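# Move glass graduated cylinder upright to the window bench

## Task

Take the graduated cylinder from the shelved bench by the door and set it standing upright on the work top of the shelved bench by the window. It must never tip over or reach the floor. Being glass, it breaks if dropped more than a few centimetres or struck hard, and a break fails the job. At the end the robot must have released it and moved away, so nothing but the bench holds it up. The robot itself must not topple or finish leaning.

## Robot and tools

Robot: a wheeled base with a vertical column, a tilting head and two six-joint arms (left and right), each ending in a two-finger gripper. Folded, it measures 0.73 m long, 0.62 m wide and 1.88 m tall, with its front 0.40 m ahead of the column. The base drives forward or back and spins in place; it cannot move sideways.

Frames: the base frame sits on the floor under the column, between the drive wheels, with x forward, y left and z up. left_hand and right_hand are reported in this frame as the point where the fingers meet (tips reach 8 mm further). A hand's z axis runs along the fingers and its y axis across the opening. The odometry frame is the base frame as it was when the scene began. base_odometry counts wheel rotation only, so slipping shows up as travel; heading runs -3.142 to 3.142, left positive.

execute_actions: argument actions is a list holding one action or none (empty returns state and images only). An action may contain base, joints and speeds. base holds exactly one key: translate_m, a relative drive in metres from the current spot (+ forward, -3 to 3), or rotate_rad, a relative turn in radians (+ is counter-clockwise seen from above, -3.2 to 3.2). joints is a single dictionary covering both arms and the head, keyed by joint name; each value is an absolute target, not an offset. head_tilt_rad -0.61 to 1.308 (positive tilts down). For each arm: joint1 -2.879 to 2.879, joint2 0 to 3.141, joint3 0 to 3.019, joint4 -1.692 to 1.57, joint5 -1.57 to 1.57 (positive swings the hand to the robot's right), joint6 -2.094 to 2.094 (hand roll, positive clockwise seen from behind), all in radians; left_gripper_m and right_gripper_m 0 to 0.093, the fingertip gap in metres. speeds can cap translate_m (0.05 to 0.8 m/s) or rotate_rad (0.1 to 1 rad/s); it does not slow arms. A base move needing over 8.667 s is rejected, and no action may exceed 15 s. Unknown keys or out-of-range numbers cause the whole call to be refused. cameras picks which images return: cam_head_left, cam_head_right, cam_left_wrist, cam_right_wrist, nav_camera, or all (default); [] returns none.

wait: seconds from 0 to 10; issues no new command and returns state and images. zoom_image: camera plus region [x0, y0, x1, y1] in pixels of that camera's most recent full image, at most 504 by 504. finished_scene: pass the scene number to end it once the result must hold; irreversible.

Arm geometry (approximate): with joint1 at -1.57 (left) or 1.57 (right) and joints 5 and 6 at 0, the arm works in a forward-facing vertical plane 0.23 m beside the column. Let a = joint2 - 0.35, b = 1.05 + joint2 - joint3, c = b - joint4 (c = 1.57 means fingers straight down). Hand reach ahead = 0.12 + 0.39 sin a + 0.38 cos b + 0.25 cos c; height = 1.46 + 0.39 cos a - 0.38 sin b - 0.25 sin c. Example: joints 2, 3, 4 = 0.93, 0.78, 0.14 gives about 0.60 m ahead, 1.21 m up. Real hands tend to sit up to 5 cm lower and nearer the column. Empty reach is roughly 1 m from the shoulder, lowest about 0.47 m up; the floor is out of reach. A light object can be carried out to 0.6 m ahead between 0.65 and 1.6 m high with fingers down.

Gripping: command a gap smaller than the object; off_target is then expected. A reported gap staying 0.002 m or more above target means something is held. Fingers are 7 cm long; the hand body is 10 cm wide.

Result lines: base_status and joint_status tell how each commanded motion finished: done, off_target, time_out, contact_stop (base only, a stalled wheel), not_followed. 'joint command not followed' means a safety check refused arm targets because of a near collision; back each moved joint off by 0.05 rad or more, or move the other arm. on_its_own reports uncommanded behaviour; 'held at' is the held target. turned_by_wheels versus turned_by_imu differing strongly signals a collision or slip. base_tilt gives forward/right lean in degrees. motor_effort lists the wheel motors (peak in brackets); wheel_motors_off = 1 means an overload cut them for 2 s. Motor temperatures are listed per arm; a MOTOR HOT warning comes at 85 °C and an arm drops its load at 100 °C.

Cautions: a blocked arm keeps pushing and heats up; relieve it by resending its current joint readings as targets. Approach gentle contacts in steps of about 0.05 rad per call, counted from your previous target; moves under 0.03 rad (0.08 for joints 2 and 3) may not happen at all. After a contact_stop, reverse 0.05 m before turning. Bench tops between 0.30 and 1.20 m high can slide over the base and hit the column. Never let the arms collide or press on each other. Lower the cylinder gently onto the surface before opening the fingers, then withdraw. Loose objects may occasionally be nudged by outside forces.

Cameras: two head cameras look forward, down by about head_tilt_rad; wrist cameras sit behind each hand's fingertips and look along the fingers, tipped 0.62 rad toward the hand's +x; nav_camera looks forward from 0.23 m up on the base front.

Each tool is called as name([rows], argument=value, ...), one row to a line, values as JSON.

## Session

execute_actions([
  {"joints":{"head_tilt_rad":0.3}},
], cameras=["cam_head_right"])

execute_actions([
  {"base":{"rotate_rad":1.57}},
], cameras=["cam_head_right"])

execute_actions([
  {"base":{"rotate_rad":1.57}},
], cameras=["cam_head_right"])

execute_actions([
  {"base":{"rotate_rad":1.57}},
], cameras=["cam_head_right"])

Scene clock: 0.87 s.
Joint torques (N m, as the arm reports them, + toward a larger angle): left_arm=[-1.45 -8.01 -1.26 -1.73 -0.23  0.16] | right_arm=[-0.13 -7.04  0.05 -0.96 -0.15  0.  ]
Motor temperatures (°C, as the motors report them): left_arm=[22 24 22 24 25 21] | right_arm=[24 25 25 24 25 23]
base_odometry: x=+0.000 y=+0.000 heading=+0.000 (m, m, rad; odometry frame)
turned_by_wheels: +0.000 (rad since the last result)
turned_by_imu: +0.000 (rad since the last result)
base_tilt: forward=+0.3 right=-0.9 (deg)
base_status: not commanded
joint_positions: head_tilt_rad=+0.319 left_joint1_rad=-1.546 left_joint2_rad=+0.874 left_joint3_rad=+0.445 left_joint4_rad=-0.933 left_joint5_rad=-0.024 left_joint6_rad=-0.040 left_gripper_m=+0.094 right_joint1_rad=+1.592 right_joint2_rad=+0.856 right_joint3_rad=+0.404 right_joint4_rad=-0.950 right_joint5_rad=+0.034 right_joint6_rad=-0.056 right_gripper_m=+0.095
joint_status: all done
wheel_motors_off: 0
motor_effort: left_wheel=+2(3) right_wheel=+5(5) (%)
left_hand: x=+0.1708 y=+0.2343 z=+1.2443 quat_wxyz=(+0.407, +0.023, -0.913, -0.026) (m; base frame)
right_hand: x=+0.1501 y=-0.2269 z=+1.2542 quat_wxyz=(+0.425, +0.041, -0.904, -0.003) (m; base frame)
pictures: cam_head_right
camera_calibration (this result's frames):
cam_head_right: T_world_to_cam=[[0.0661714, -0.997671, -0.0165806, -0.0316139], [-0.367411, -0.00891267, -0.930016, 1.45416], [0.927702, 0.0676324, -0.367145, 0.435426], [0, 0, 0, 1]] pos_world=[0.132422, -0.0480286, 1.51173]
Images, in order (width x height): cam_head_right 504x504.

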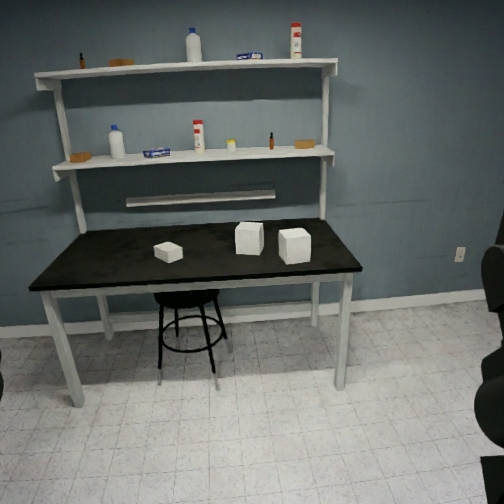

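Scene clock: 3.73 s.
Joint torques (N m, as the arm reports them, + toward a larger angle): left_arm=[-2.25 -8.   -1.06 -1.9  -0.18  0.15] | right_arm=[-0.13 -7.05  0.06 -0.95 -0.15  0.01]
Motor temperatures (°C, as the motors report them): left_arm=[22 24 22 24 25 21] | right_arm=[24 25 25 24 25 23]
base_odometry: x=+0.000 y=+0.000 heading=+1.570 (m, m, rad; odometry frame)
turned_by_wheels: +1.570 (rad since the last result)
turned_by_imu: +1.570 (rad since the last result)
base_tilt: forward=+0.3 right=-0.9 (deg)
base_status: done
joint_positions: head_tilt_rad=+0.319 left_joint1_rad=-1.546 left_joint2_rad=+0.874 left_joint3_rad=+0.445 left_joint4_rad=-0.933 left_joint5_rad=-0.024 left_joint6_rad=-0.040 left_gripper_m=+0.094 right_joint1_rad=+1.592 right_joint2_rad=+0.856 right_joint3_rad=+0.404 right_joint4_rad=-0.950 right_joint5_rad=+0.034 right_joint6_rad=-0.056 right_gripper_m=+0.095
joint_status: not commanded
wheel_motors_off: 0
motor_effort: left_wheel=-2(35) right_wheel=+2(32) (%)
left_hand: x=+0.1708 y=+0.2343 z=+1.2443 quat_wxyz=(+0.407, +0.023, -0.913, -0.026) (m; base frame)
right_hand: x=+0.1501 y=-0.2269 z=+1.2542 quat_wxyz=(+0.425, +0.041, -0.904, -0.003) (m; base frame)
pictures: cam_head_right
camera_calibration (this result's frames):
cam_head_right: T_world_to_cam=[[0.0661734, -0.997671, -0.0165726, -0.0316263], [-0.367299, -0.00891267, -0.93006, 1.45422], [0.927746, 0.0676324, -0.367033, 0.435251], [0, 0, 0, 1]] pos_world=[0.132426, -0.0480286, 1.51174]
Images, in order (width x height): cam_head_right 504x504.

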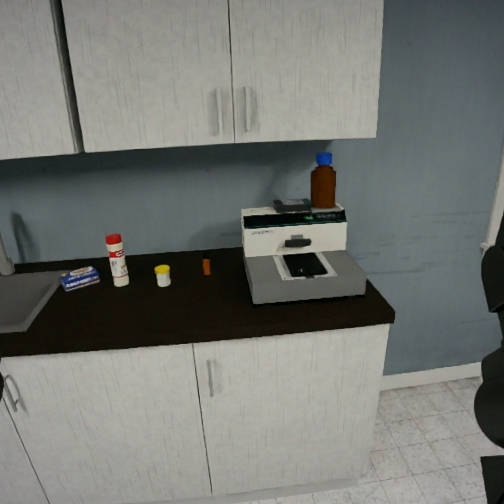

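Scene clock: 6.60 s.
Joint torques (N m, as the arm reports them, + toward a larger angle): left_arm=[-1.73 -8.91 -0.84 -1.72 -0.23  0.16] | right_arm=[-0.14 -7.07  0.   -0.95 -0.15  0.  ]
Motor temperatures (°C, as the motors report them): left_arm=[22 24 22 24 25 21] | right_arm=[24 25 25 24 25 23]
base_odometry: x=+0.000 y=+0.000 heading=+3.139 (m, m, rad; odometry frame)
turned_by_wheels: +1.570 (rad since the last result)
turned_by_imu: +1.572 (rad since the last result)
base_tilt: forward=+0.3 right=-0.9 (deg)
base_status: done
joint_positions: head_tilt_rad=+0.319 left_joint1_rad=-1.546 left_joint2_rad=+0.874 left_joint3_rad=+0.445 left_joint4_rad=-0.933 left_joint5_rad=-0.024 left_joint6_rad=-0.040 left_gripper_m=+0.094 right_joint1_rad=+1.592 right_joint2_rad=+0.856 right_joint3_rad=+0.404 right_joint4_rad=-0.950 right_joint5_rad=+0.034 right_joint6_rad=-0.056 right_gripper_m=+0.095
joint_status: not commanded
wheel_motors_off: 0
motor_effort: left_wheel=-2(32) right_wheel=+2(24) (%)
left_hand: x=+0.1708 y=+0.2343 z=+1.2443 quat_wxyz=(+0.407, +0.023, -0.913, -0.026) (m; base frame)
right_hand: x=+0.1501 y=-0.2269 z=+1.2542 quat_wxyz=(+0.425, +0.041, -0.904, -0.003) (m; base frame)
pictures: cam_head_right
camera_calibration (this result's frames):
cam_head_right: T_world_to_cam=[[0.0661737, -0.997671, -0.0165714, -0.0316281], [-0.367282, -0.00891267, -0.930067, 1.45423], [0.927753, 0.0676324, -0.367016, 0.435225], [0, 0, 0, 1]] pos_world=[0.132426, -0.0480286, 1.51175]
Images, in order (width x height): cam_head_right 504x504.

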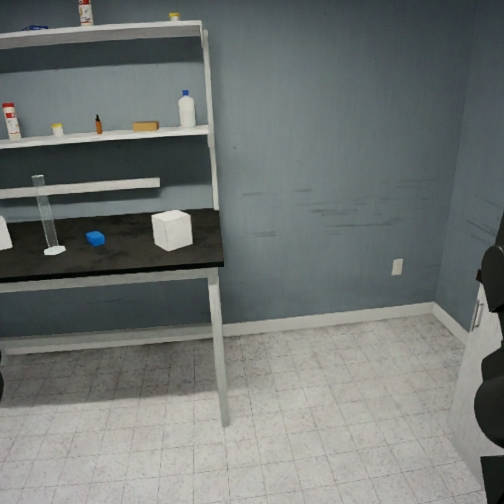

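Scene clock: 9.47 s.
Joint torques (N m, as the arm reports them, + toward a larger angle): left_arm=[-0.56 -8.64 -0.95 -1.58 -0.19  0.07] | right_arm=[-0.15 -7.07 -0.02 -0.95 -0.15  0.  ]
Motor temperatures (°C, as the motors report them): left_arm=[22 24 22 24 25 21] | right_arm=[24 25 25 24 25 23]
base_odometry: x=+0.000 y=+0.000 heading=-1.574 (m, m, rad; odometry frame)
turned_by_wheels: +1.570 (rad since the last result)
turned_by_imu: +1.572 (rad since the last result)
base_tilt: forward=+0.3 right=-0.9 (deg)
base_status: done
joint_positions: head_tilt_rad=+0.319 left_joint1_rad=-1.546 left_joint2_rad=+0.874 left_joint3_rad=+0.445 left_joint4_rad=-0.933 left_joint5_rad=-0.024 left_joint6_rad=-0.040 left_gripper_m=+0.094 right_joint1_rad=+1.592 right_joint2_rad=+0.856 right_joint3_rad=+0.404 right_joint4_rad=-0.950 right_joint5_rad=+0.034 right_joint6_rad=-0.056 right_gripper_m=+0.095
joint_status: not commanded
wheel_motors_off: 0
motor_effort: left_wheel=-3(31) right_wheel=+2(25) (%)
left_hand: x=+0.1708 y=+0.2343 z=+1.2443 quat_wxyz=(+0.407, +0.023, -0.913, -0.026) (m; base frame)
right_hand: x=+0.1501 y=-0.2269 z=+1.2542 quat_wxyz=(+0.425, +0.041, -0.904, -0.003) (m; base frame)
pictures: cam_head_right
camera_calibration (this result's frames):
cam_head_right: T_world_to_cam=[[0.066174, -0.997671, -0.0165705, -0.0316296], [-0.367269, -0.00891267, -0.930072, 1.45424], [0.927758, 0.0676324, -0.367003, 0.435204], [0, 0, 0, 1]] pos_world=[0.132427, -0.0480286, 1.51175]
Images, in order (width x height): cam_head_right 504x504.

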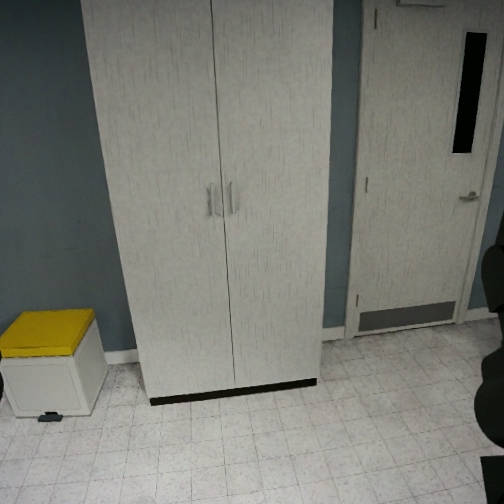

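execute_actions([
  {"base":{"rotate_rad":-0.904},"joints":{"right_joint1_rad":1.57,"right_joint2_rad":2.05,"right_joint3_rad":1.8,"right_joint4_rad":1.33,"right_joint5_rad":0,"right_joint6_rad":0,"head_tilt_rad":0.5}},
], cameras=[])

execute_actions([
  {"base":{"translate_m":0.8}},
], cameras=["cam_head_right","cam_right_wrist"])

Scene clock: 12.63 s.
Joint torques (N m, as the arm reports them, + toward a larger angle): left_arm=[-2.07 -8.87 -1.25 -1.67 -0.2   0.11] | right_arm=[  0.24 -20.89   5.76   2.78  -0.23   0.07]
Motor temperatures (°C, as the motors report them): left_arm=[22 24 22 24 25 21] | right_arm=[24 25 25 24 25 23]
base_odometry: x=+0.000 y=+0.000 heading=-2.477 (m, m, rad; odometry frame)
turned_by_wheels: -0.902 (rad since the last result)
turned_by_imu: -0.899 (rad since the last result)
base_tilt: forward=+0.3 right=-0.9 (deg)
base_status: done
joint_positions: head_tilt_rad=+0.504 left_joint1_rad=-1.546 left_joint2_rad=+0.874 left_joint3_rad=+0.445 left_joint4_rad=-0.933 left_joint5_rad=-0.024 left_joint6_rad=-0.040 left_gripper_m=+0.094 right_joint1_rad=+1.564 right_joint2_rad=+2.046 right_joint3_rad=+1.787 right_joint4_rad=+1.309 right_joint5_rad=+0.003 right_joint6_rad=-0.006 right_gripper_m=+0.095
joint_status: all done
wheel_motors_off: 0
motor_effort: left_wheel=+2(35) right_wheel=+0(24) (%)
left_hand: x=+0.1708 y=+0.2343 z=+1.2443 quat_wxyz=(+0.407, +0.023, -0.913, -0.026) (m; base frame)
right_hand: x=+0.8513 y=-0.2313 z=+1.0382 quat_wxyz=(-0.708, +0.002, -0.706, +0.007) (m; base frame)
pictures: none
No camera images: the call's "cameras" was empty. Leave "cameras" out to get every camera's image.

Scene clock: 15.53 s.
Joint torques (N m, as the arm reports them, + toward a larger angle): left_arm=[-0.91 -8.89 -0.96 -1.99 -0.19  0.09] | right_arm=[  0.14 -21.35   5.59   2.83  -0.23   0.07]
Motor temperatures (°C, as the motors report them): left_arm=[22 24 22 24 25 21] | right_arm=[24 26 25 24 25 23]
base_odometry: x=-0.629 y=-0.494 heading=-2.477 (m, m, rad; odometry frame)
turned_by_wheels: +0.000 (rad since the last result)
turned_by_imu: +0.003 (rad since the last result)
base_tilt: forward=+0.3 right=-0.8 (deg)
base_status: done
joint_positions: head_tilt_rad=+0.505 left_joint1_rad=-1.546 left_joint2_rad=+0.874 left_joint3_rad=+0.446 left_joint4_rad=-0.933 left_joint5_rad=-0.024 left_joint6_rad=-0.040 left_gripper_m=+0.094 right_joint1_rad=+1.564 right_joint2_rad=+2.046 right_joint3_rad=+1.789 right_joint4_rad=+1.309 right_joint5_rad=+0.003 right_joint6_rad=-0.006 right_gripper_m=+0.095
joint_status: not commanded
wheel_motors_off: 0
motor_effort: left_wheel=+0(59) right_wheel=+0(36) (%)
left_hand: x=+0.1716 y=+0.2343 z=+1.2441 quat_wxyz=(+0.406, +0.023, -0.913, -0.026) (m; base frame)
right_hand: x=+0.8518 y=-0.2313 z=+1.0388 quat_wxyz=(-0.708, +0.002, -0.706, +0.007) (m; base frame)
pictures: cam_head_right, cam_right_wrist
camera_calibration (this result's frames):
cam_head_right: T_world_to_cam=[[0.0619856, -0.997671, -0.0284843, -0.0130729], [-0.532414, -0.00891267, -0.846437, 1.3337], [0.844211, 0.0676324, -0.531727, 0.693056], [0, 0, 0, 1]] pos_world=[0.125806, -0.0480286, 1.49704]
cam_right_wrist: T_world_to_cam=[[-0.00743723, -0.999525, 0.0299182, -0.257488], [-0.573377, -0.0202495, -0.819041, 1.33972], [0.819258, -0.0232458, -0.572954, 0.0162228], [0, 0, 0, 1]] pos_world=[0.752961, -0.22986, 1.11429]
Images, in order (width x height): cam_head_right 504x504, cam_right_wrist 616x616.

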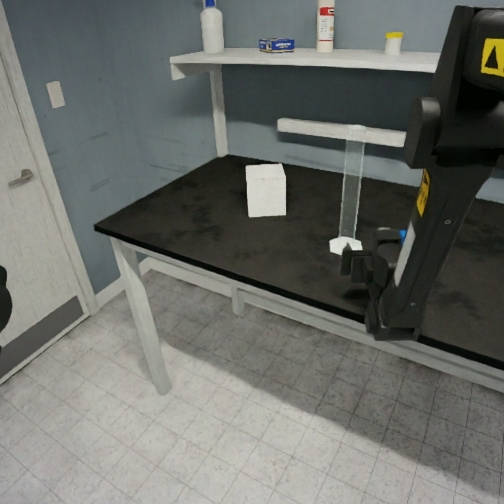

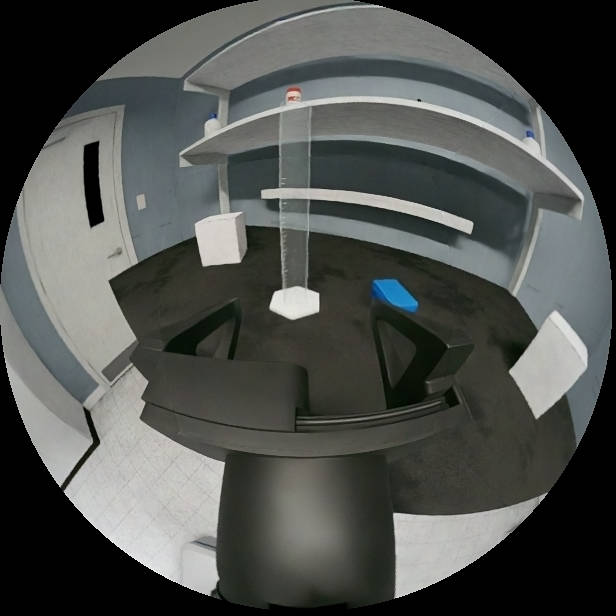

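execute_actions([
  {"base":{"rotate_rad":0.02}},
], cameras=[])

execute_actions([
  {"base":{"translate_m":0.2},"speeds":{"translate_m":0.2}},
], cameras=["cam_right_wrist"])

Scene clock: 16.63 s.
Joint torques (N m, as the arm reports them, + toward a larger angle): left_arm=[-0.72 -7.92 -0.96 -1.69 -0.19  0.14] | right_arm=[ -0.61 -21.25   5.62   2.79  -0.24   0.07]
Motor temperatures (°C, as the motors report them): left_arm=[22 24 22 24 25 21] | right_arm=[24 26 25 24 25 23]
base_odometry: x=-0.630 y=-0.494 heading=-2.459 (m, m, rad; odometry frame)
turned_by_wheels: +0.018 (rad since the last result)
turned_by_imu: +0.019 (rad since the last result)
base_tilt: forward=+0.3 right=-0.9 (deg)
base_status: done
joint_positions: head_tilt_rad=+0.505 left_joint1_rad=-1.546 left_joint2_rad=+0.874 left_joint3_rad=+0.446 left_joint4_rad=-0.933 left_joint5_rad=-0.024 left_joint6_rad=-0.040 left_gripper_m=+0.094 right_joint1_rad=+1.572 right_joint2_rad=+2.046 right_joint3_rad=+1.789 right_joint4_rad=+1.309 right_joint5_rad=+0.003 right_joint6_rad=-0.006 right_gripper_m=+0.095
joint_status: not commanded
wheel_motors_off: 0
motor_effort: left_wheel=-1(45) right_wheel=+1(35) (%)
left_hand: x=+0.1716 y=+0.2343 z=+1.2441 quat_wxyz=(+0.406, +0.023, -0.913, -0.026) (m; base frame)
right_hand: x=+0.8519 y=-0.2247 z=+1.0387 quat_wxyz=(-0.708, +0.001, -0.706, +0.002) (m; base frame)
pictures: none
No camera images: the call's "cameras" was empty. Leave "cameras" out to get every camera's image.

Scene clock: 18.67 s.
Joint torques (N m, as the arm reports them, + toward a larger angle): left_arm=[-0.76 -8.44 -0.91 -1.69 -0.18  0.14] | right_arm=[ -0.57 -21.1    5.6    2.79  -0.24   0.07]
Motor temperatures (°C, as the motors report them): left_arm=[22 24 22 24 25 21] | right_arm=[24 26 25 24 25 23]
base_odometry: x=-0.785 y=-0.620 heading=-2.458 (m, m, rad; odometry frame)
turned_by_wheels: +0.001 (rad since the last result)
turned_by_imu: +0.002 (rad since the last result)
base_tilt: forward=+0.3 right=-0.8 (deg)
base_status: done
joint_positions: head_tilt_rad=+0.505 left_joint1_rad=-1.546 left_joint2_rad=+0.874 left_joint3_rad=+0.444 left_joint4_rad=-0.933 left_joint5_rad=-0.024 left_joint6_rad=-0.040 left_gripper_m=+0.094 right_joint1_rad=+1.572 right_joint2_rad=+2.047 right_joint3_rad=+1.789 right_joint4_rad=+1.309 right_joint5_rad=+0.003 right_joint6_rad=-0.006 right_gripper_m=+0.095
joint_status: not commanded
wheel_motors_off: 0
motor_effort: left_wheel=+1(63) right_wheel=-1(38) (%)
left_hand: x=+0.1704 y=+0.2343 z=+1.2444 quat_wxyz=(+0.407, +0.023, -0.913, -0.026) (m; base frame)
right_hand: x=+0.8517 y=-0.2247 z=+1.0385 quat_wxyz=(-0.708, +0.001, -0.706, +0.002) (m; base frame)
pictures: cam_right_wrist
camera_calibration (this result's frames):
cam_right_wrist: T_world_to_cam=[[-0.00304276, -0.999746, 0.022324, -0.246831], [-0.573609, -0.0165413, -0.818962, 1.34048], [0.819124, -0.0152971, -0.573413, 0.0187], [0, 0, 0, 1]] pos_world=[0.75284, -0.224309, 1.11403]
Images, in order (width x height): cam_right_wrist 616x616.

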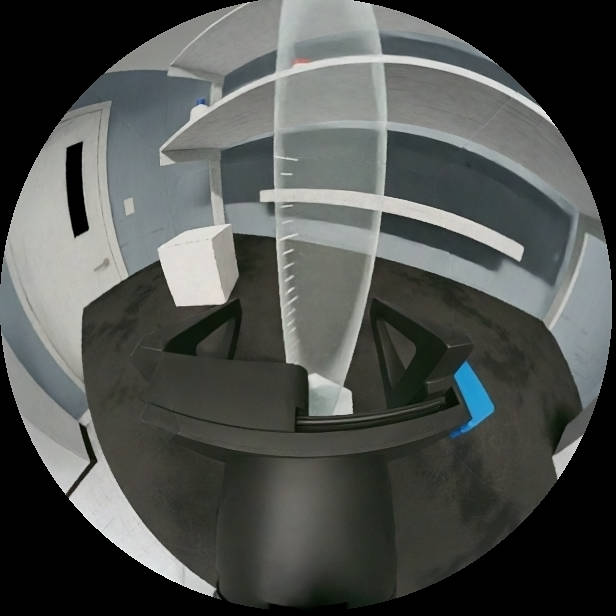

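execute_actions([
  {"joints":{"right_gripper_m":0.0}},
], cameras=[])

execute_actions([
  {"joints":{"right_joint2_rad":1.8,"right_joint3_rad":1.55,"right_joint4_rad":1.36}},
], cameras=[])

execute_actions([
  {"base":{"translate_m":-0.4},"speeds":{"translate_m":0.4}},
], cameras=["cam_head_right"])

execute_actions([
  {"base":{"rotate_rad":2.8},"speeds":{"rotate_rad":0.6}},
], cameras=[])

execute_actions([
  {"base":{"translate_m":1.2},"speeds":{"translate_m":0.5}},
], cameras=["cam_head_right"])

Scene clock: 20.77 s.
Joint torques (N m, as the arm reports them, + toward a larger angle): left_arm=[-1.31 -8.53 -0.85 -1.76 -0.17  0.08] | right_arm=[ -0.49 -21.17   5.62   2.77  -0.22   0.02]
Motor temperatures (°C, as the motors report them): left_arm=[22 24 22 24 25 21] | right_arm=[24 26 25 24 25 23]
base_odometry: x=-0.785 y=-0.620 heading=-2.458 (m, m, rad; odometry frame)
turned_by_wheels: +0.000 (rad since the last result)
turned_by_imu: +0.000 (rad since the last result)
base_tilt: forward=+0.3 right=-0.9 (deg)
base_status: not commanded
joint_positions: head_tilt_rad=+0.505 left_joint1_rad=-1.546 left_joint2_rad=+0.874 left_joint3_rad=+0.444 left_joint4_rad=-0.933 left_joint5_rad=-0.024 left_joint6_rad=-0.040 left_gripper_m=+0.094 right_joint1_rad=+1.572 right_joint2_rad=+2.047 right_joint3_rad=+1.789 right_joint4_rad=+1.309 right_joint5_rad=+0.003 right_joint6_rad=-0.001 right_gripper_m=+0.041
joint_status: right_gripper_m off_target (ended at +0.041, target +0.000)
wheel_motors_off: 0
motor_effort: left_wheel=+2(2) right_wheel=-1(1) (%)
left_hand: x=+0.1704 y=+0.2343 z=+1.2444 quat_wxyz=(+0.407, +0.023, -0.913, -0.026) (m; base frame)
right_hand: x=+0.8517 y=-0.2249 z=+1.0385 quat_wxyz=(-0.708, -0.001, -0.706, +0.001) (m; base frame)
pictures: none
No camera images: the call's "cameras" was empty. Leave "cameras" out to get every camera's image.

Scene clock: 21.87 s.
Joint torques (N m, as the arm reports them, + toward a larger angle): left_arm=[-1.2  -9.16 -0.77 -1.99 -0.19  0.13] | right_arm=[ -0.43 -21.51   5.08   3.05  -0.22   0.02]
Motor temperatures (°C, as the motors report them): left_arm=[22 24 22 24 25 21] | right_arm=[24 26 25 24 25 23]
base_odometry: x=-0.785 y=-0.620 heading=-2.458 (m, m, rad; odometry frame)
turned_by_wheels: +0.000 (rad since the last result)
turned_by_imu: +0.000 (rad since the last result)
base_tilt: forward=+0.3 right=-0.9 (deg)
base_status: not commanded
joint_positions: head_tilt_rad=+0.505 left_joint1_rad=-1.546 left_joint2_rad=+0.874 left_joint3_rad=+0.444 left_joint4_rad=-0.933 left_joint5_rad=-0.024 left_joint6_rad=-0.040 left_gripper_m=+0.094 right_joint1_rad=+1.572 right_joint2_rad=+1.802 right_joint3_rad=+1.546 right_joint4_rad=+1.331 right_joint5_rad=+0.003 right_joint6_rad=-0.001 right_gripper_m=+0.041
joint_status: all done
wheel_motors_off: 0
motor_effort: left_wheel=+2(2) right_wheel=-1(1) (%)
left_hand: x=+0.1704 y=+0.2343 z=+1.2444 quat_wxyz=(+0.407, +0.023, -0.913, -0.026) (m; base frame)
right_hand: x=+0.8528 y=-0.2250 z=+1.1382 quat_wxyz=(-0.717, -0.001, -0.697, +0.001) (m; base frame)
pictures: none
No camera images: the call's "cameras" was empty. Leave "cameras" out to get every camera's image.

Scene clock: 24.37 s.
Joint torques (N m, as the arm reports them, + toward a larger angle): left_arm=[-1.59 -8.43 -0.89 -1.91 -0.14  0.12] | right_arm=[ -0.48 -21.7    5.28   3.07  -0.22   0.02]
Motor temperatures (°C, as the motors report them): left_arm=[22 24 22 24 25 21] | right_arm=[24 26 25 24 25 23]
base_odometry: x=-0.475 y=-0.367 heading=-2.457 (m, m, rad; odometry frame)
turned_by_wheels: +0.001 (rad since the last result)
turned_by_imu: +0.000 (rad since the last result)
base_tilt: forward=+0.3 right=-0.9 (deg)
base_status: done
joint_positions: head_tilt_rad=+0.505 left_joint1_rad=-1.546 left_joint2_rad=+0.874 left_joint3_rad=+0.443 left_joint4_rad=-0.933 left_joint5_rad=-0.024 left_joint6_rad=-0.040 left_gripper_m=+0.094 right_joint1_rad=+1.572 right_joint2_rad=+1.803 right_joint3_rad=+1.543 right_joint4_rad=+1.331 right_joint5_rad=+0.003 right_joint6_rad=-0.001 right_gripper_m=+0.041
joint_status: not commanded
wheel_motors_off: 0
motor_effort: left_wheel=+1(51) right_wheel=-1(32) (%)
left_hand: x=+0.1700 y=+0.2343 z=+1.2445 quat_wxyz=(+0.407, +0.023, -0.913, -0.026) (m; base frame)
right_hand: x=+0.8517 y=-0.2250 z=+1.1369 quat_wxyz=(-0.716, -0.001, -0.699, +0.001) (m; base frame)
pictures: cam_head_right
camera_calibration (this result's frames):
cam_head_right: T_world_to_cam=[[0.0619822, -0.997671, -0.0284917, -0.0130614], [-0.532515, -0.00891267, -0.846373, 1.33361], [0.844148, 0.0676324, -0.531827, 0.693214], [0, 0, 0, 1]] pos_world=[0.125801, -0.0480286, 1.49703]
Images, in order (width x height): cam_head_right 504x504.

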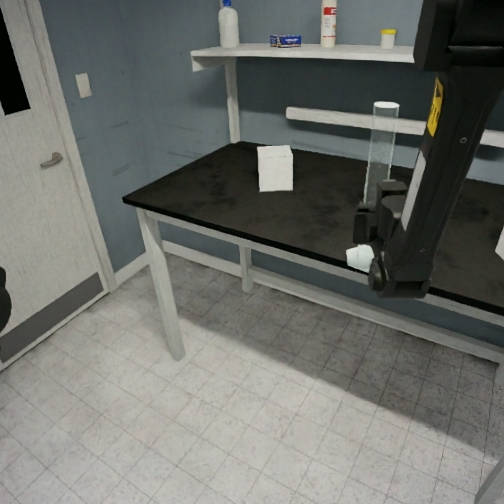

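Scene clock: 29.93 s.
Joint torques (N m, as the arm reports them, + toward a larger angle): left_arm=[-1.29 -8.17 -0.96 -1.87 -0.16  0.15] | right_arm=[ -0.46 -21.68   5.2    3.07  -0.23   0.01]
Motor temperatures (°C, as the motors report them): left_arm=[22 24 22 24 25 21] | right_arm=[24 27 25 24 25 23]
base_odometry: x=-0.475 y=-0.367 heading=+0.343 (m, m, rad; odometry frame)
turned_by_wheels: +2.800 (rad since the last result)
turned_by_imu: +2.799 (rad since the last result)
base_tilt: forward=+0.3 right=-0.9 (deg)
base_status: done
joint_positions: head_tilt_rad=+0.505 left_joint1_rad=-1.546 left_joint2_rad=+0.874 left_joint3_rad=+0.443 left_joint4_rad=-0.933 left_joint5_rad=-0.024 left_joint6_rad=-0.040 left_gripper_m=+0.094 right_joint1_rad=+1.572 right_joint2_rad=+1.803 right_joint3_rad=+1.543 right_joint4_rad=+1.331 right_joint5_rad=+0.003 right_joint6_rad=-0.001 right_gripper_m=+0.041
joint_status: not commanded
wheel_motors_off: 0
motor_effort: left_wheel=-1(48) right_wheel=+2(44) (%)
left_hand: x=+0.1700 y=+0.2343 z=+1.2445 quat_wxyz=(+0.407, +0.023, -0.913, -0.026) (m; base frame)
right_hand: x=+0.8517 y=-0.2253 z=+1.1369 quat_wxyz=(-0.716, -0.001, -0.699, +0.001) (m; base frame)
pictures: none
No camera images: the call's "cameras" was empty. Leave "cameras" out to get every camera's image.

Scene clock: 33.87 s.
Joint torques (N m, as the arm reports them, + toward a larger angle): left_arm=[-1.6  -8.15 -0.99 -1.82 -0.16  0.14] | right_arm=[ -0.48 -21.68   5.29   3.06  -0.22   0.01]
Motor temperatures (°C, as the motors report them): left_arm=[22 24 22 24 25 21] | right_arm=[24 27 25 24 25 23]
base_odometry: x=+0.656 y=+0.037 heading=+0.343 (m, m, rad; odometry frame)
turned_by_wheels: +0.000 (rad since the last result)
turned_by_imu: +0.005 (rad since the last result)
base_tilt: forward=+0.3 right=-0.9 (deg)
base_status: done
joint_positions: head_tilt_rad=+0.505 left_joint1_rad=-1.546 left_joint2_rad=+0.874 left_joint3_rad=+0.444 left_joint4_rad=-0.933 left_joint5_rad=-0.024 left_joint6_rad=-0.040 left_gripper_m=+0.094 right_joint1_rad=+1.572 right_joint2_rad=+1.803 right_joint3_rad=+1.543 right_joint4_rad=+1.331 right_joint5_rad=+0.003 right_joint6_rad=-0.001 right_gripper_m=+0.041
joint_status: not commanded
wheel_motors_off: 0
motor_effort: left_wheel=+0(65) right_wheel=+0(49) (%)
left_hand: x=+0.1706 y=+0.2343 z=+1.2444 quat_wxyz=(+0.407, +0.023, -0.913, -0.026) (m; base frame)
right_hand: x=+0.8514 y=-0.2253 z=+1.1365 quat_wxyz=(-0.715, -0.001, -0.699, +0.001) (m; base frame)
pictures: cam_head_right
camera_calibration (this result's frames):
cam_head_right: T_world_to_cam=[[0.0619811, -0.997671, -0.0284942, -0.0130575], [-0.53255, -0.00891267, -0.846352, 1.33358], [0.844126, 0.0676324, -0.531861, 0.693267], [0, 0, 0, 1]] pos_world=[0.125799, -0.0480286, 1.49703]
Images, in order (width x height): cam_head_right 504x504.

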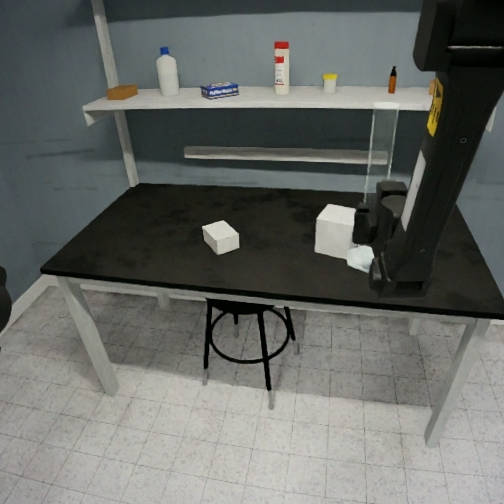

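execute_actions([
  {"base":{"rotate_rad":0.16},"speeds":{"rotate_rad":0.4}},
], cameras=[])

execute_actions([
  {"base":{"translate_m":0.22},"speeds":{"translate_m":0.3},"joints":{"head_tilt_rad":0.65,"right_joint2_rad":1.95,"right_joint3_rad":1.7,"right_joint4_rad":1.34}},
], cameras=["cam_head_right","cam_right_wrist"])

Scene clock: 35.70 s.
Joint torques (N m, as the arm reports them, + toward a larger angle): left_arm=[-2.03 -8.03 -0.84 -1.68 -0.21  0.1 ] | right_arm=[ -0.63 -21.45   5.28   3.07  -0.22   0.01]
Motor temperatures (°C, as the motors report them): left_arm=[22 24 22 24 25 21] | right_arm=[24 27 25 24 25 23]
base_odometry: x=+0.656 y=+0.037 heading=+0.502 (m, m, rad; odometry frame)
turned_by_wheels: +0.159 (rad since the last result)
turned_by_imu: +0.155 (rad since the last result)
base_tilt: forward=+0.3 right=-0.9 (deg)
base_status: done
joint_positions: head_tilt_rad=+0.505 left_joint1_rad=-1.546 left_joint2_rad=+0.874 left_joint3_rad=+0.444 left_joint4_rad=-0.933 left_joint5_rad=-0.024 left_joint6_rad=-0.040 left_gripper_m=+0.094 right_joint1_rad=+1.573 right_joint2_rad=+1.803 right_joint3_rad=+1.543 right_joint4_rad=+1.331 right_joint5_rad=+0.003 right_joint6_rad=-0.001 right_gripper_m=+0.041
joint_status: not commanded
wheel_motors_off: 0
motor_effort: left_wheel=-2(57) right_wheel=+0(39) (%)
left_hand: x=+0.1706 y=+0.2343 z=+1.2444 quat_wxyz=(+0.407, +0.023, -0.913, -0.026) (m; base frame)
right_hand: x=+0.8514 y=-0.2243 z=+1.1365 quat_wxyz=(-0.715, -0.001, -0.699, +0.000) (m; base frame)
pictures: none
No camera images: the call's "cameras" was empty. Leave "cameras" out to get every camera's image.

Scene clock: 37.70 s.
Joint torques (N m, as the arm reports them, + toward a larger angle): left_arm=[-1.38 -8.44 -0.81 -1.53 -0.13  0.1 ] | right_arm=[ -0.55 -23.51   6.45   2.32  -0.22   0.02]
Motor temperatures (°C, as the motors report them): left_arm=[22 24 22 24 25 21] | right_arm=[24 27 25 24 25 23]
base_odometry: x=+0.849 y=+0.143 heading=+0.503 (m, m, rad; odometry frame)
turned_by_wheels: +0.001 (rad since the last result)
turned_by_imu: +0.002 (rad since the last result)
base_tilt: forward=+0.3 right=-0.8 (deg)
base_status: done
joint_positions: head_tilt_rad=+0.653 left_joint1_rad=-1.546 left_joint2_rad=+0.874 left_joint3_rad=+0.444 left_joint4_rad=-0.933 left_joint5_rad=-0.024 left_joint6_rad=-0.040 left_gripper_m=+0.094 right_joint1_rad=+1.573 right_joint2_rad=+1.981 right_joint3_rad=+1.674 right_joint4_rad=+1.331 right_joint5_rad=+0.003 right_joint6_rad=-0.001 right_gripper_m=+0.041
joint_status: all done
wheel_motors_off: 0
motor_effort: left_wheel=+2(76) right_wheel=-1(39) (%)
left_hand: x=+0.1704 y=+0.2343 z=+1.2444 quat_wxyz=(+0.407, +0.023, -0.913, -0.026) (m; base frame)
right_hand: x=+0.8360 y=-0.2241 z=+1.0527 quat_wxyz=(-0.699, -0.001, -0.715, +0.000) (m; base frame)
pictures: cam_head_right, cam_right_wrist
camera_calibration (this result's frames):
cam_head_right: T_world_to_cam=[[0.0570745, -0.997671, -0.0373641, 0.000847637], [-0.652085, -0.00891267, -0.758093, 1.20363], [0.755994, 0.0676324, -0.651075, 0.881263], [0, 0, 0, 1]] pos_world=[0.118594, -0.0480286, 1.48627]
cam_right_wrist: T_world_to_cam=[[-0.00175733, -0.999851, 0.0171731, -0.242285], [-0.594947, -0.0127577, -0.803664, 1.34567], [0.803763, -0.0116294, -0.594836, 0.0759436], [0, 0, 0, 1]] pos_world=[0.739136, -0.224198, 1.1308]
Images, in order (width x height): cam_head_right 504x504, cam_right_wrist 616x616.

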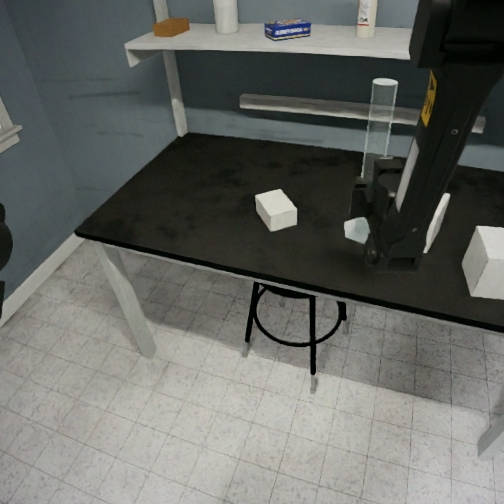

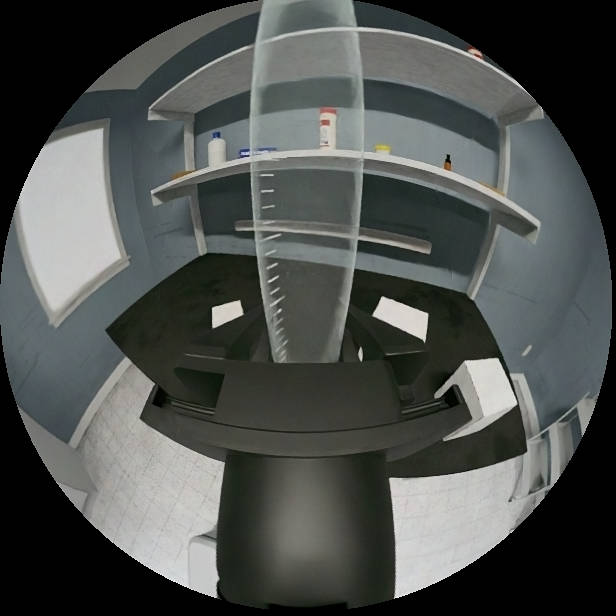

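execute_actions([
  {"base":{"translate_m":0.15},"speeds":{"translate_m":0.3},"joints":{"right_joint2_rad":2.1,"right_joint3_rad":1.85,"right_joint4_rad":1.36}},
], cameras=["cam_head_right","cam_head_left"])

Scene clock: 39.93 s.
Joint torques (N m, as the arm reports them, + toward a larger angle): left_arm=[-1.54 -8.42 -1.13 -2.04 -0.17  0.09] | right_arm=[ -0.63 -22.24   6.4    3.08  -0.22   0.02]
Motor temperatures (°C, as the motors report them): left_arm=[22 24 22 24 25 21] | right_arm=[24 28 25 24 25 23]
base_odometry: x=+0.980 y=+0.215 heading=+0.504 (m, m, rad; odometry frame)
turned_by_wheels: +0.000 (rad since the last result)
turned_by_imu: +0.001 (rad since the last result)
base_tilt: forward=+0.3 right=-0.9 (deg)
base_status: done
joint_positions: head_tilt_rad=+0.654 left_joint1_rad=-1.546 left_joint2_rad=+0.874 left_joint3_rad=+0.445 left_joint4_rad=-0.933 left_joint5_rad=-0.024 left_joint6_rad=-0.040 left_gripper_m=+0.094 right_joint1_rad=+1.573 right_joint2_rad=+2.119 right_joint3_rad=+1.826 right_joint4_rad=+1.331 right_joint5_rad=+0.003 right_joint6_rad=-0.001 right_gripper_m=+0.041
joint_status: all done
wheel_motors_off: 0
motor_effort: left_wheel=+1(50) right_wheel=+0(35) (%)
left_hand: x=+0.1710 y=+0.2343 z=+1.2443 quat_wxyz=(+0.406, +0.023, -0.913, -0.026) (m; base frame)
right_hand: x=+0.8341 y=-0.2240 z=+1.0046 quat_wxyz=(-0.704, -0.001, -0.710, +0.000) (m; base frame)
pictures: cam_head_left, cam_head_right
camera_calibration (this result's frames):
cam_head_left: T_world_to_cam=[[0.0731532, -0.995686, -0.0570777, 0.136384], [-0.648672, -0.00403036, -0.761058, 1.21045], [0.757544, 0.0926985, -0.646168, 0.880057], [0, 0, 0, 1]] pos_world=[0.108524, 0.059094, 1.49767]
cam_head_right: T_world_to_cam=[[0.0570635, -0.997671, -0.037381, 0.000874079], [-0.652308, -0.00891267, -0.757901, 1.20335], [0.755802, 0.0676324, -0.651298, 0.881615], [0, 0, 0, 1]] pos_world=[0.118579, -0.0480286, 1.48625]
Images, in order (width x height): cam_head_left 504x504, cam_head_right 504x504.

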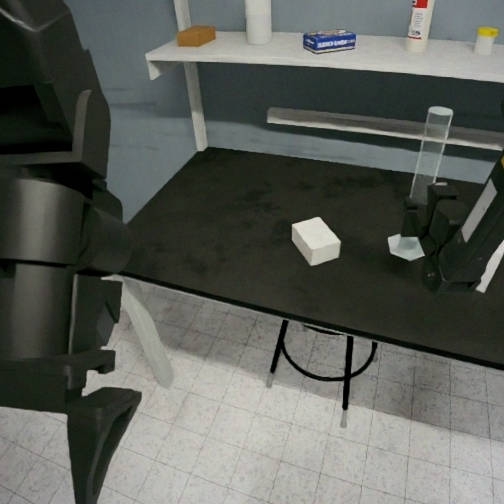

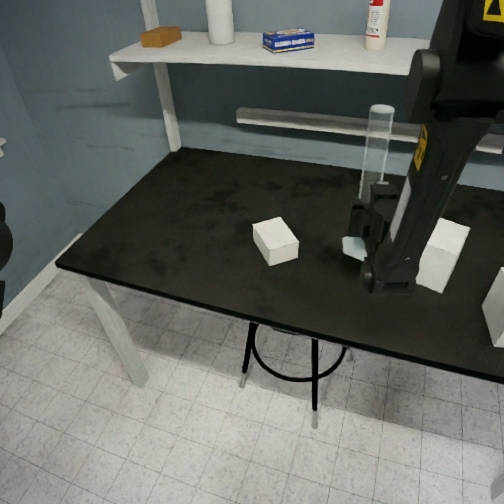

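execute_actions([
  {"joints":{"right_joint2_rad":2.28,"right_joint3_rad":2.03}},
], cameras=[])

execute_actions([
  {"joints":{"right_joint2_rad":2.33,"right_joint3_rad":2.08}},
], cameras=[])

execute_actions([
  {"joints":{"right_joint2_rad":2.38,"right_joint3_rad":2.13}},
], cameras=["cam_head_right"])

Scene clock: 41.63 s.
Joint torques (N m, as the arm reports them, + toward a larger angle): left_arm=[-0.68 -8.35 -0.95 -1.98 -0.22  0.17] | right_arm=[ -0.62 -22.04   6.54   3.05  -0.22   0.02]
Motor temperatures (°C, as the motors report them): left_arm=[22 24 22 24 25 21] | right_arm=[24 28 25 24 25 23]
base_odometry: x=+0.980 y=+0.215 heading=+0.504 (m, m, rad; odometry frame)
turned_by_wheels: +0.000 (rad since the last result)
turned_by_imu: +0.000 (rad since the last result)
base_tilt: forward=+0.3 right=-0.9 (deg)
base_status: not commanded
joint_positions: head_tilt_rad=+0.654 left_joint1_rad=-1.546 left_joint2_rad=+0.874 left_joint3_rad=+0.445 left_joint4_rad=-0.933 left_joint5_rad=-0.024 left_joint6_rad=-0.040 left_gripper_m=+0.094 right_joint1_rad=+1.573 right_joint2_rad=+2.305 right_joint3_rad=+2.005 right_joint4_rad=+1.331 right_joint5_rad=+0.003 right_joint6_rad=-0.001 right_gripper_m=+0.041
joint_status: all done
wheel_motors_off: 0
motor_effort: left_wheel=+0(1) right_wheel=+0(1) (%)
left_hand: x=+0.1710 y=+0.2343 z=+1.2443 quat_wxyz=(+0.406, +0.023, -0.913, -0.026) (m; base frame)
right_hand: x=+0.8108 y=-0.2239 z=+0.9342 quat_wxyz=(-0.701, -0.001, -0.713, +0.000) (m; base frame)
pictures: none
No camera images: the call's "cameras" was empty. Leave "cameras" out to get every camera's image.

Scene clock: 42.17 s.
Joint torques (N m, as the arm reports them, + toward a larger angle): left_arm=[-1.26 -8.37 -1.07 -1.74 -0.23  0.1 ] | right_arm=[ -0.59 -19.46   7.13   3.07  -0.22   0.02]
Motor temperatures (°C, as the motors report them): left_arm=[22 24 22 24 25 21] | right_arm=[24 28 25 24 25 23]
base_odometry: x=+0.980 y=+0.215 heading=+0.504 (m, m, rad; odometry frame)
turned_by_wheels: +0.000 (rad since the last result)
turned_by_imu: +0.000 (rad since the last result)
base_tilt: forward=+0.3 right=-0.8 (deg)
base_status: not commanded
joint_positions: head_tilt_rad=+0.654 left_joint1_rad=-1.546 left_joint2_rad=+0.874 left_joint3_rad=+0.445 left_joint4_rad=-0.933 left_joint5_rad=-0.024 left_joint6_rad=-0.040 left_gripper_m=+0.094 right_joint1_rad=+1.573 right_joint2_rad=+2.323 right_joint3_rad=+2.050 right_joint4_rad=+1.331 right_joint5_rad=+0.003 right_joint6_rad=-0.001 right_gripper_m=+0.041
joint_status: all done
wheel_motors_off: 0
motor_effort: left_wheel=+1(0) right_wheel=+0(1) (%)
left_hand: x=+0.1710 y=+0.2343 z=+1.2443 quat_wxyz=(+0.406, +0.023, -0.913, -0.026) (m; base frame)
right_hand: x=+0.8182 y=-0.2239 z=+0.9369 quat_wxyz=(-0.711, -0.001, -0.703, +0.000) (m; base frame)
pictures: none
No camera images: the call's "cameras" was empty. Leave "cameras" out to get every camera's image.

Scene clock: 42.93 s.
Joint torques (N m, as the arm reports them, + toward a larger angle): left_arm=[-2.82 -8.43 -1.12 -1.6  -0.16  0.14] | right_arm=[ -0.65 -20.01   6.76   3.09  -0.23   0.02]
Motor temperatures (°C, as the motors report them): left_arm=[22 24 22 24 25 21] | right_arm=[24 28 25 24 25 23]
base_odometry: x=+0.980 y=+0.215 heading=+0.504 (m, m, rad; odometry frame)
turned_by_wheels: +0.000 (rad since the last result)
turned_by_imu: +0.000 (rad since the last result)
base_tilt: forward=+0.3 right=-0.9 (deg)
base_status: not commanded
joint_positions: head_tilt_rad=+0.654 left_joint1_rad=-1.546 left_joint2_rad=+0.874 left_joint3_rad=+0.445 left_joint4_rad=-0.933 left_joint5_rad=-0.024 left_joint6_rad=-0.040 left_gripper_m=+0.094 right_joint1_rad=+1.573 right_joint2_rad=+2.385 right_joint3_rad=+2.104 right_joint4_rad=+1.331 right_joint5_rad=+0.003 right_joint6_rad=-0.001 right_gripper_m=+0.041
joint_status: all done
wheel_motors_off: 0
motor_effort: left_wheel=+0(1) right_wheel=+0(0) (%)
left_hand: x=+0.1710 y=+0.2343 z=+1.2443 quat_wxyz=(+0.406, +0.023, -0.913, -0.026) (m; base frame)
right_hand: x=+0.8047 y=-0.2239 z=+0.9121 quat_wxyz=(-0.708, -0.001, -0.706, +0.000) (m; base frame)
pictures: cam_head_right
camera_calibration (this result's frames):
cam_head_right: T_world_to_cam=[[0.0570635, -0.997671, -0.037381, 0.000874083], [-0.652309, -0.00891267, -0.757901, 1.20335], [0.755802, 0.0676324, -0.651298, 0.881615], [0, 0, 0, 1]] pos_world=[0.118579, -0.0480286, 1.48625]
Images, in order (width x height): cam_head_right 504x504.

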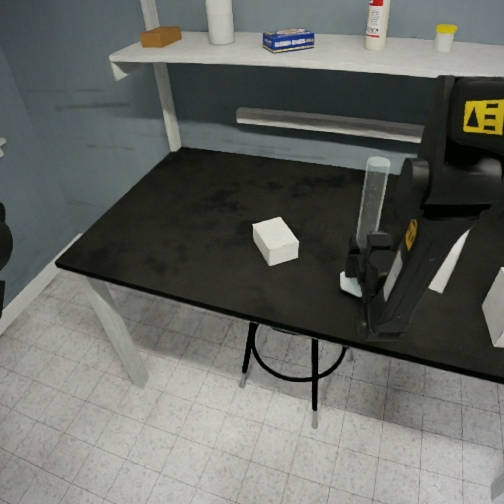

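execute_actions([
  {"joints":{"right_joint2_rad":2.43,"right_joint3_rad":2.18}},
], cameras=[])

execute_actions([
  {"joints":{"right_joint2_rad":2.48,"right_joint3_rad":2.23}},
], cameras=["cam_head_right"])

Scene clock: 44.10 s.
Joint torques (N m, as the arm reports them, + toward a larger angle): left_arm=[-2.02 -8.76 -0.8  -1.96 -0.17  0.09] | right_arm=[ -0.66 -19.46   6.93   3.06  -0.22   0.02]
Motor temperatures (°C, as the motors report them): left_arm=[22 24 22 24 25 21] | right_arm=[24 28 25 24 25 23]
base_odometry: x=+0.980 y=+0.215 heading=+0.504 (m, m, rad; odometry frame)
turned_by_wheels: +0.000 (rad since the last result)
turned_by_imu: +0.000 (rad since the last result)
base_tilt: forward=+0.3 right=-0.9 (deg)
base_status: not commanded
joint_positions: head_tilt_rad=+0.654 left_joint1_rad=-1.546 left_joint2_rad=+0.874 left_joint3_rad=+0.445 left_joint4_rad=-0.933 left_joint5_rad=-0.024 left_joint6_rad=-0.040 left_gripper_m=+0.094 right_joint1_rad=+1.573 right_joint2_rad=+2.431 right_joint3_rad=+2.152 right_joint4_rad=+1.331 right_joint5_rad=+0.003 right_joint6_rad=-0.001 right_gripper_m=+0.041
joint_status: all done
wheel_motors_off: 0
motor_effort: left_wheel=+0(1) right_wheel=+0(0) (%)
left_hand: x=+0.1710 y=+0.2343 z=+1.2443 quat_wxyz=(+0.406, +0.023, -0.913, -0.026) (m; base frame)
right_hand: x=+0.7976 y=-0.2238 z=+0.8977 quat_wxyz=(-0.709, -0.001, -0.705, +0.000) (m; base frame)
pictures: none
No camera images: the call's "cameras" was empty. Leave "cameras" out to get every camera's image.

Scene clock: 44.77 s.
Joint torques (N m, as the arm reports them, + toward a larger angle): left_arm=[-1.29 -8.56 -1.05 -1.61 -0.17  0.11] | right_arm=[ -0.66 -18.48   6.92   2.87  -0.22   0.01]
Motor temperatures (°C, as the motors report them): left_arm=[22 24 22 24 25 21] | right_arm=[24 28 25 24 25 23]
base_odometry: x=+0.980 y=+0.215 heading=+0.504 (m, m, rad; odometry frame)
turned_by_wheels: +0.000 (rad since the last result)
turned_by_imu: +0.000 (rad since the last result)
base_tilt: forward=+0.3 right=-0.9 (deg)
base_status: not commanded
joint_positions: head_tilt_rad=+0.654 left_joint1_rad=-1.546 left_joint2_rad=+0.874 left_joint3_rad=+0.445 left_joint4_rad=-0.933 left_joint5_rad=-0.024 left_joint6_rad=-0.040 left_gripper_m=+0.094 right_joint1_rad=+1.573 right_joint2_rad=+2.474 right_joint3_rad=+2.203 right_joint4_rad=+1.336 right_joint5_rad=+0.003 right_joint6_rad=-0.001 right_gripper_m=+0.041
joint_status: all done
wheel_motors_off: 0
motor_effort: left_wheel=+0(1) right_wheel=+0(0) (%)
left_hand: x=+0.1710 y=+0.2343 z=+1.2443 quat_wxyz=(+0.406, +0.023, -0.913, -0.026) (m; base frame)
right_hand: x=+0.7915 y=-0.2238 z=+0.8867 quat_wxyz=(-0.713, -0.001, -0.701, +0.000) (m; base frame)
pictures: cam_head_right
camera_calibration (this result's frames):
cam_head_right: T_world_to_cam=[[0.0570635, -0.997671, -0.037381, 0.000874082], [-0.652309, -0.00891267, -0.757901, 1.20335], [0.755802, 0.0676324, -0.651298, 0.881615], [0, 0, 0, 1]] pos_world=[0.118579, -0.0480286, 1.48625]
Images, in order (width x height): cam_head_right 504x504.

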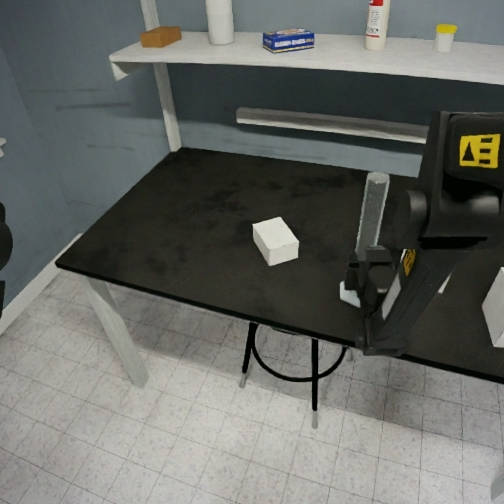

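Contact signs.

execute_actions([
  {"joints":{"right_gripper_m":0.093}},
], cameras=[])

execute_actions([
  {"base":{"translate_m":-0.35},"speeds":{"translate_m":0.3}},
], cameras=["cam_head_right"])

Scene clock: 45.80 s.
Joint torques (N m, as the arm reports them, + toward a larger angle): left_arm=[-0.96 -8.26 -1.02 -1.83 -0.17  0.09] | right_arm=[ -0.61 -18.51   6.83   2.88  -0.22   0.02]
Motor temperatures (°C, as the motors report them): left_arm=[22 24 22 24 25 21] | right_arm=[24 28 25 24 25 23]
base_odometry: x=+0.980 y=+0.215 heading=+0.504 (m, m, rad; odometry frame)
turned_by_wheels: +0.000 (rad since the last result)
turned_by_imu: +0.000 (rad since the last result)
base_tilt: forward=+0.3 right=-0.9 (deg)
base_status: not commanded
joint_positions: head_tilt_rad=+0.654 left_joint1_rad=-1.546 left_joint2_rad=+0.874 left_joint3_rad=+0.445 left_joint4_rad=-0.933 left_joint5_rad=-0.024 left_joint6_rad=-0.040 left_gripper_m=+0.094 right_joint1_rad=+1.573 right_joint2_rad=+2.474 right_joint3_rad=+2.204 right_joint4_rad=+1.336 right_joint5_rad=+0.003 right_joint6_rad=-0.001 right_gripper_m=+0.093
joint_status: all done
wheel_motors_off: 0
motor_effort: left_wheel=+1(0) right_wheel=+0(0) (%)
left_hand: x=+0.1710 y=+0.2343 z=+1.2443 quat_wxyz=(+0.406, +0.023, -0.913, -0.026) (m; base frame)
right_hand: x=+0.7920 y=-0.2238 z=+0.8871 quat_wxyz=(-0.713, -0.001, -0.701, +0.000) (m; base frame)
pictures: none
No camera images: the call's "cameras" was empty. Leave "cameras" out to get every camera's image.

Scene clock: 48.07 s.
Joint torques (N m, as the arm reports them, + toward a larger angle): left_arm=[-1.56 -8.08 -0.84 -1.86 -0.14  0.07] | right_arm=[ -0.6  -18.59   6.23   2.76  -0.22   0.01]
Motor temperatures (°C, as the motors report them): left_arm=[22 24 22 24 25 21] | right_arm=[24 28 25 24 25 23]
base_odometry: x=+0.674 y=+0.046 heading=+0.504 (m, m, rad; odometry frame)
turned_by_wheels: +0.000 (rad since the last result)
turned_by_imu: -0.001 (rad since the last result)
base_tilt: forward=+0.3 right=-0.9 (deg)
base_status: done
joint_positions: head_tilt_rad=+0.654 left_joint1_rad=-1.546 left_joint2_rad=+0.874 left_joint3_rad=+0.442 left_joint4_rad=-0.933 left_joint5_rad=-0.024 left_joint6_rad=-0.040 left_gripper_m=+0.094 right_joint1_rad=+1.573 right_joint2_rad=+2.474 right_joint3_rad=+2.212 right_joint4_rad=+1.337 right_joint5_rad=+0.003 right_joint6_rad=-0.001 right_gripper_m=+0.093
joint_status: not commanded
wheel_motors_off: 0
motor_effort: left_wheel=-2(42) right_wheel=-2(33) (%)
left_hand: x=+0.1696 y=+0.2343 z=+1.2447 quat_wxyz=(+0.408, +0.023, -0.912, -0.026) (m; base frame)
right_hand: x=+0.7949 y=-0.2238 z=+0.8902 quat_wxyz=(-0.717, -0.001, -0.697, +0.000) (m; base frame)
pictures: cam_head_right
camera_calibration (this result's frames):
cam_head_right: T_world_to_cam=[[0.0570605, -0.997671, -0.0373855, 0.000881203], [-0.652369, -0.00891267, -0.757849, 1.20327], [0.755751, 0.0676324, -0.651358, 0.88171], [0, 0, 0, 1]] pos_world=[0.118574, -0.0480286, 1.48624]
Images, in order (width x height): cam_head_right 504x504.

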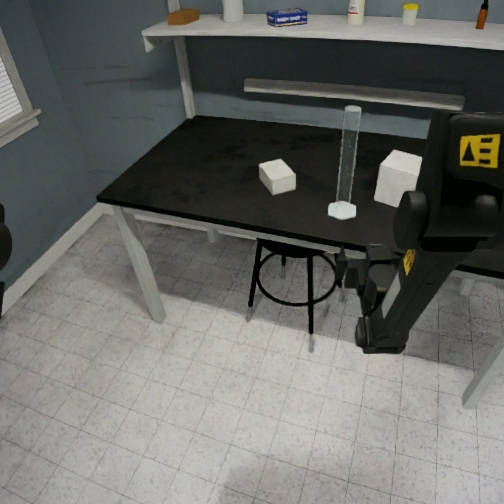

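finished_scene(scene=2)

The scene is finished: the task was done.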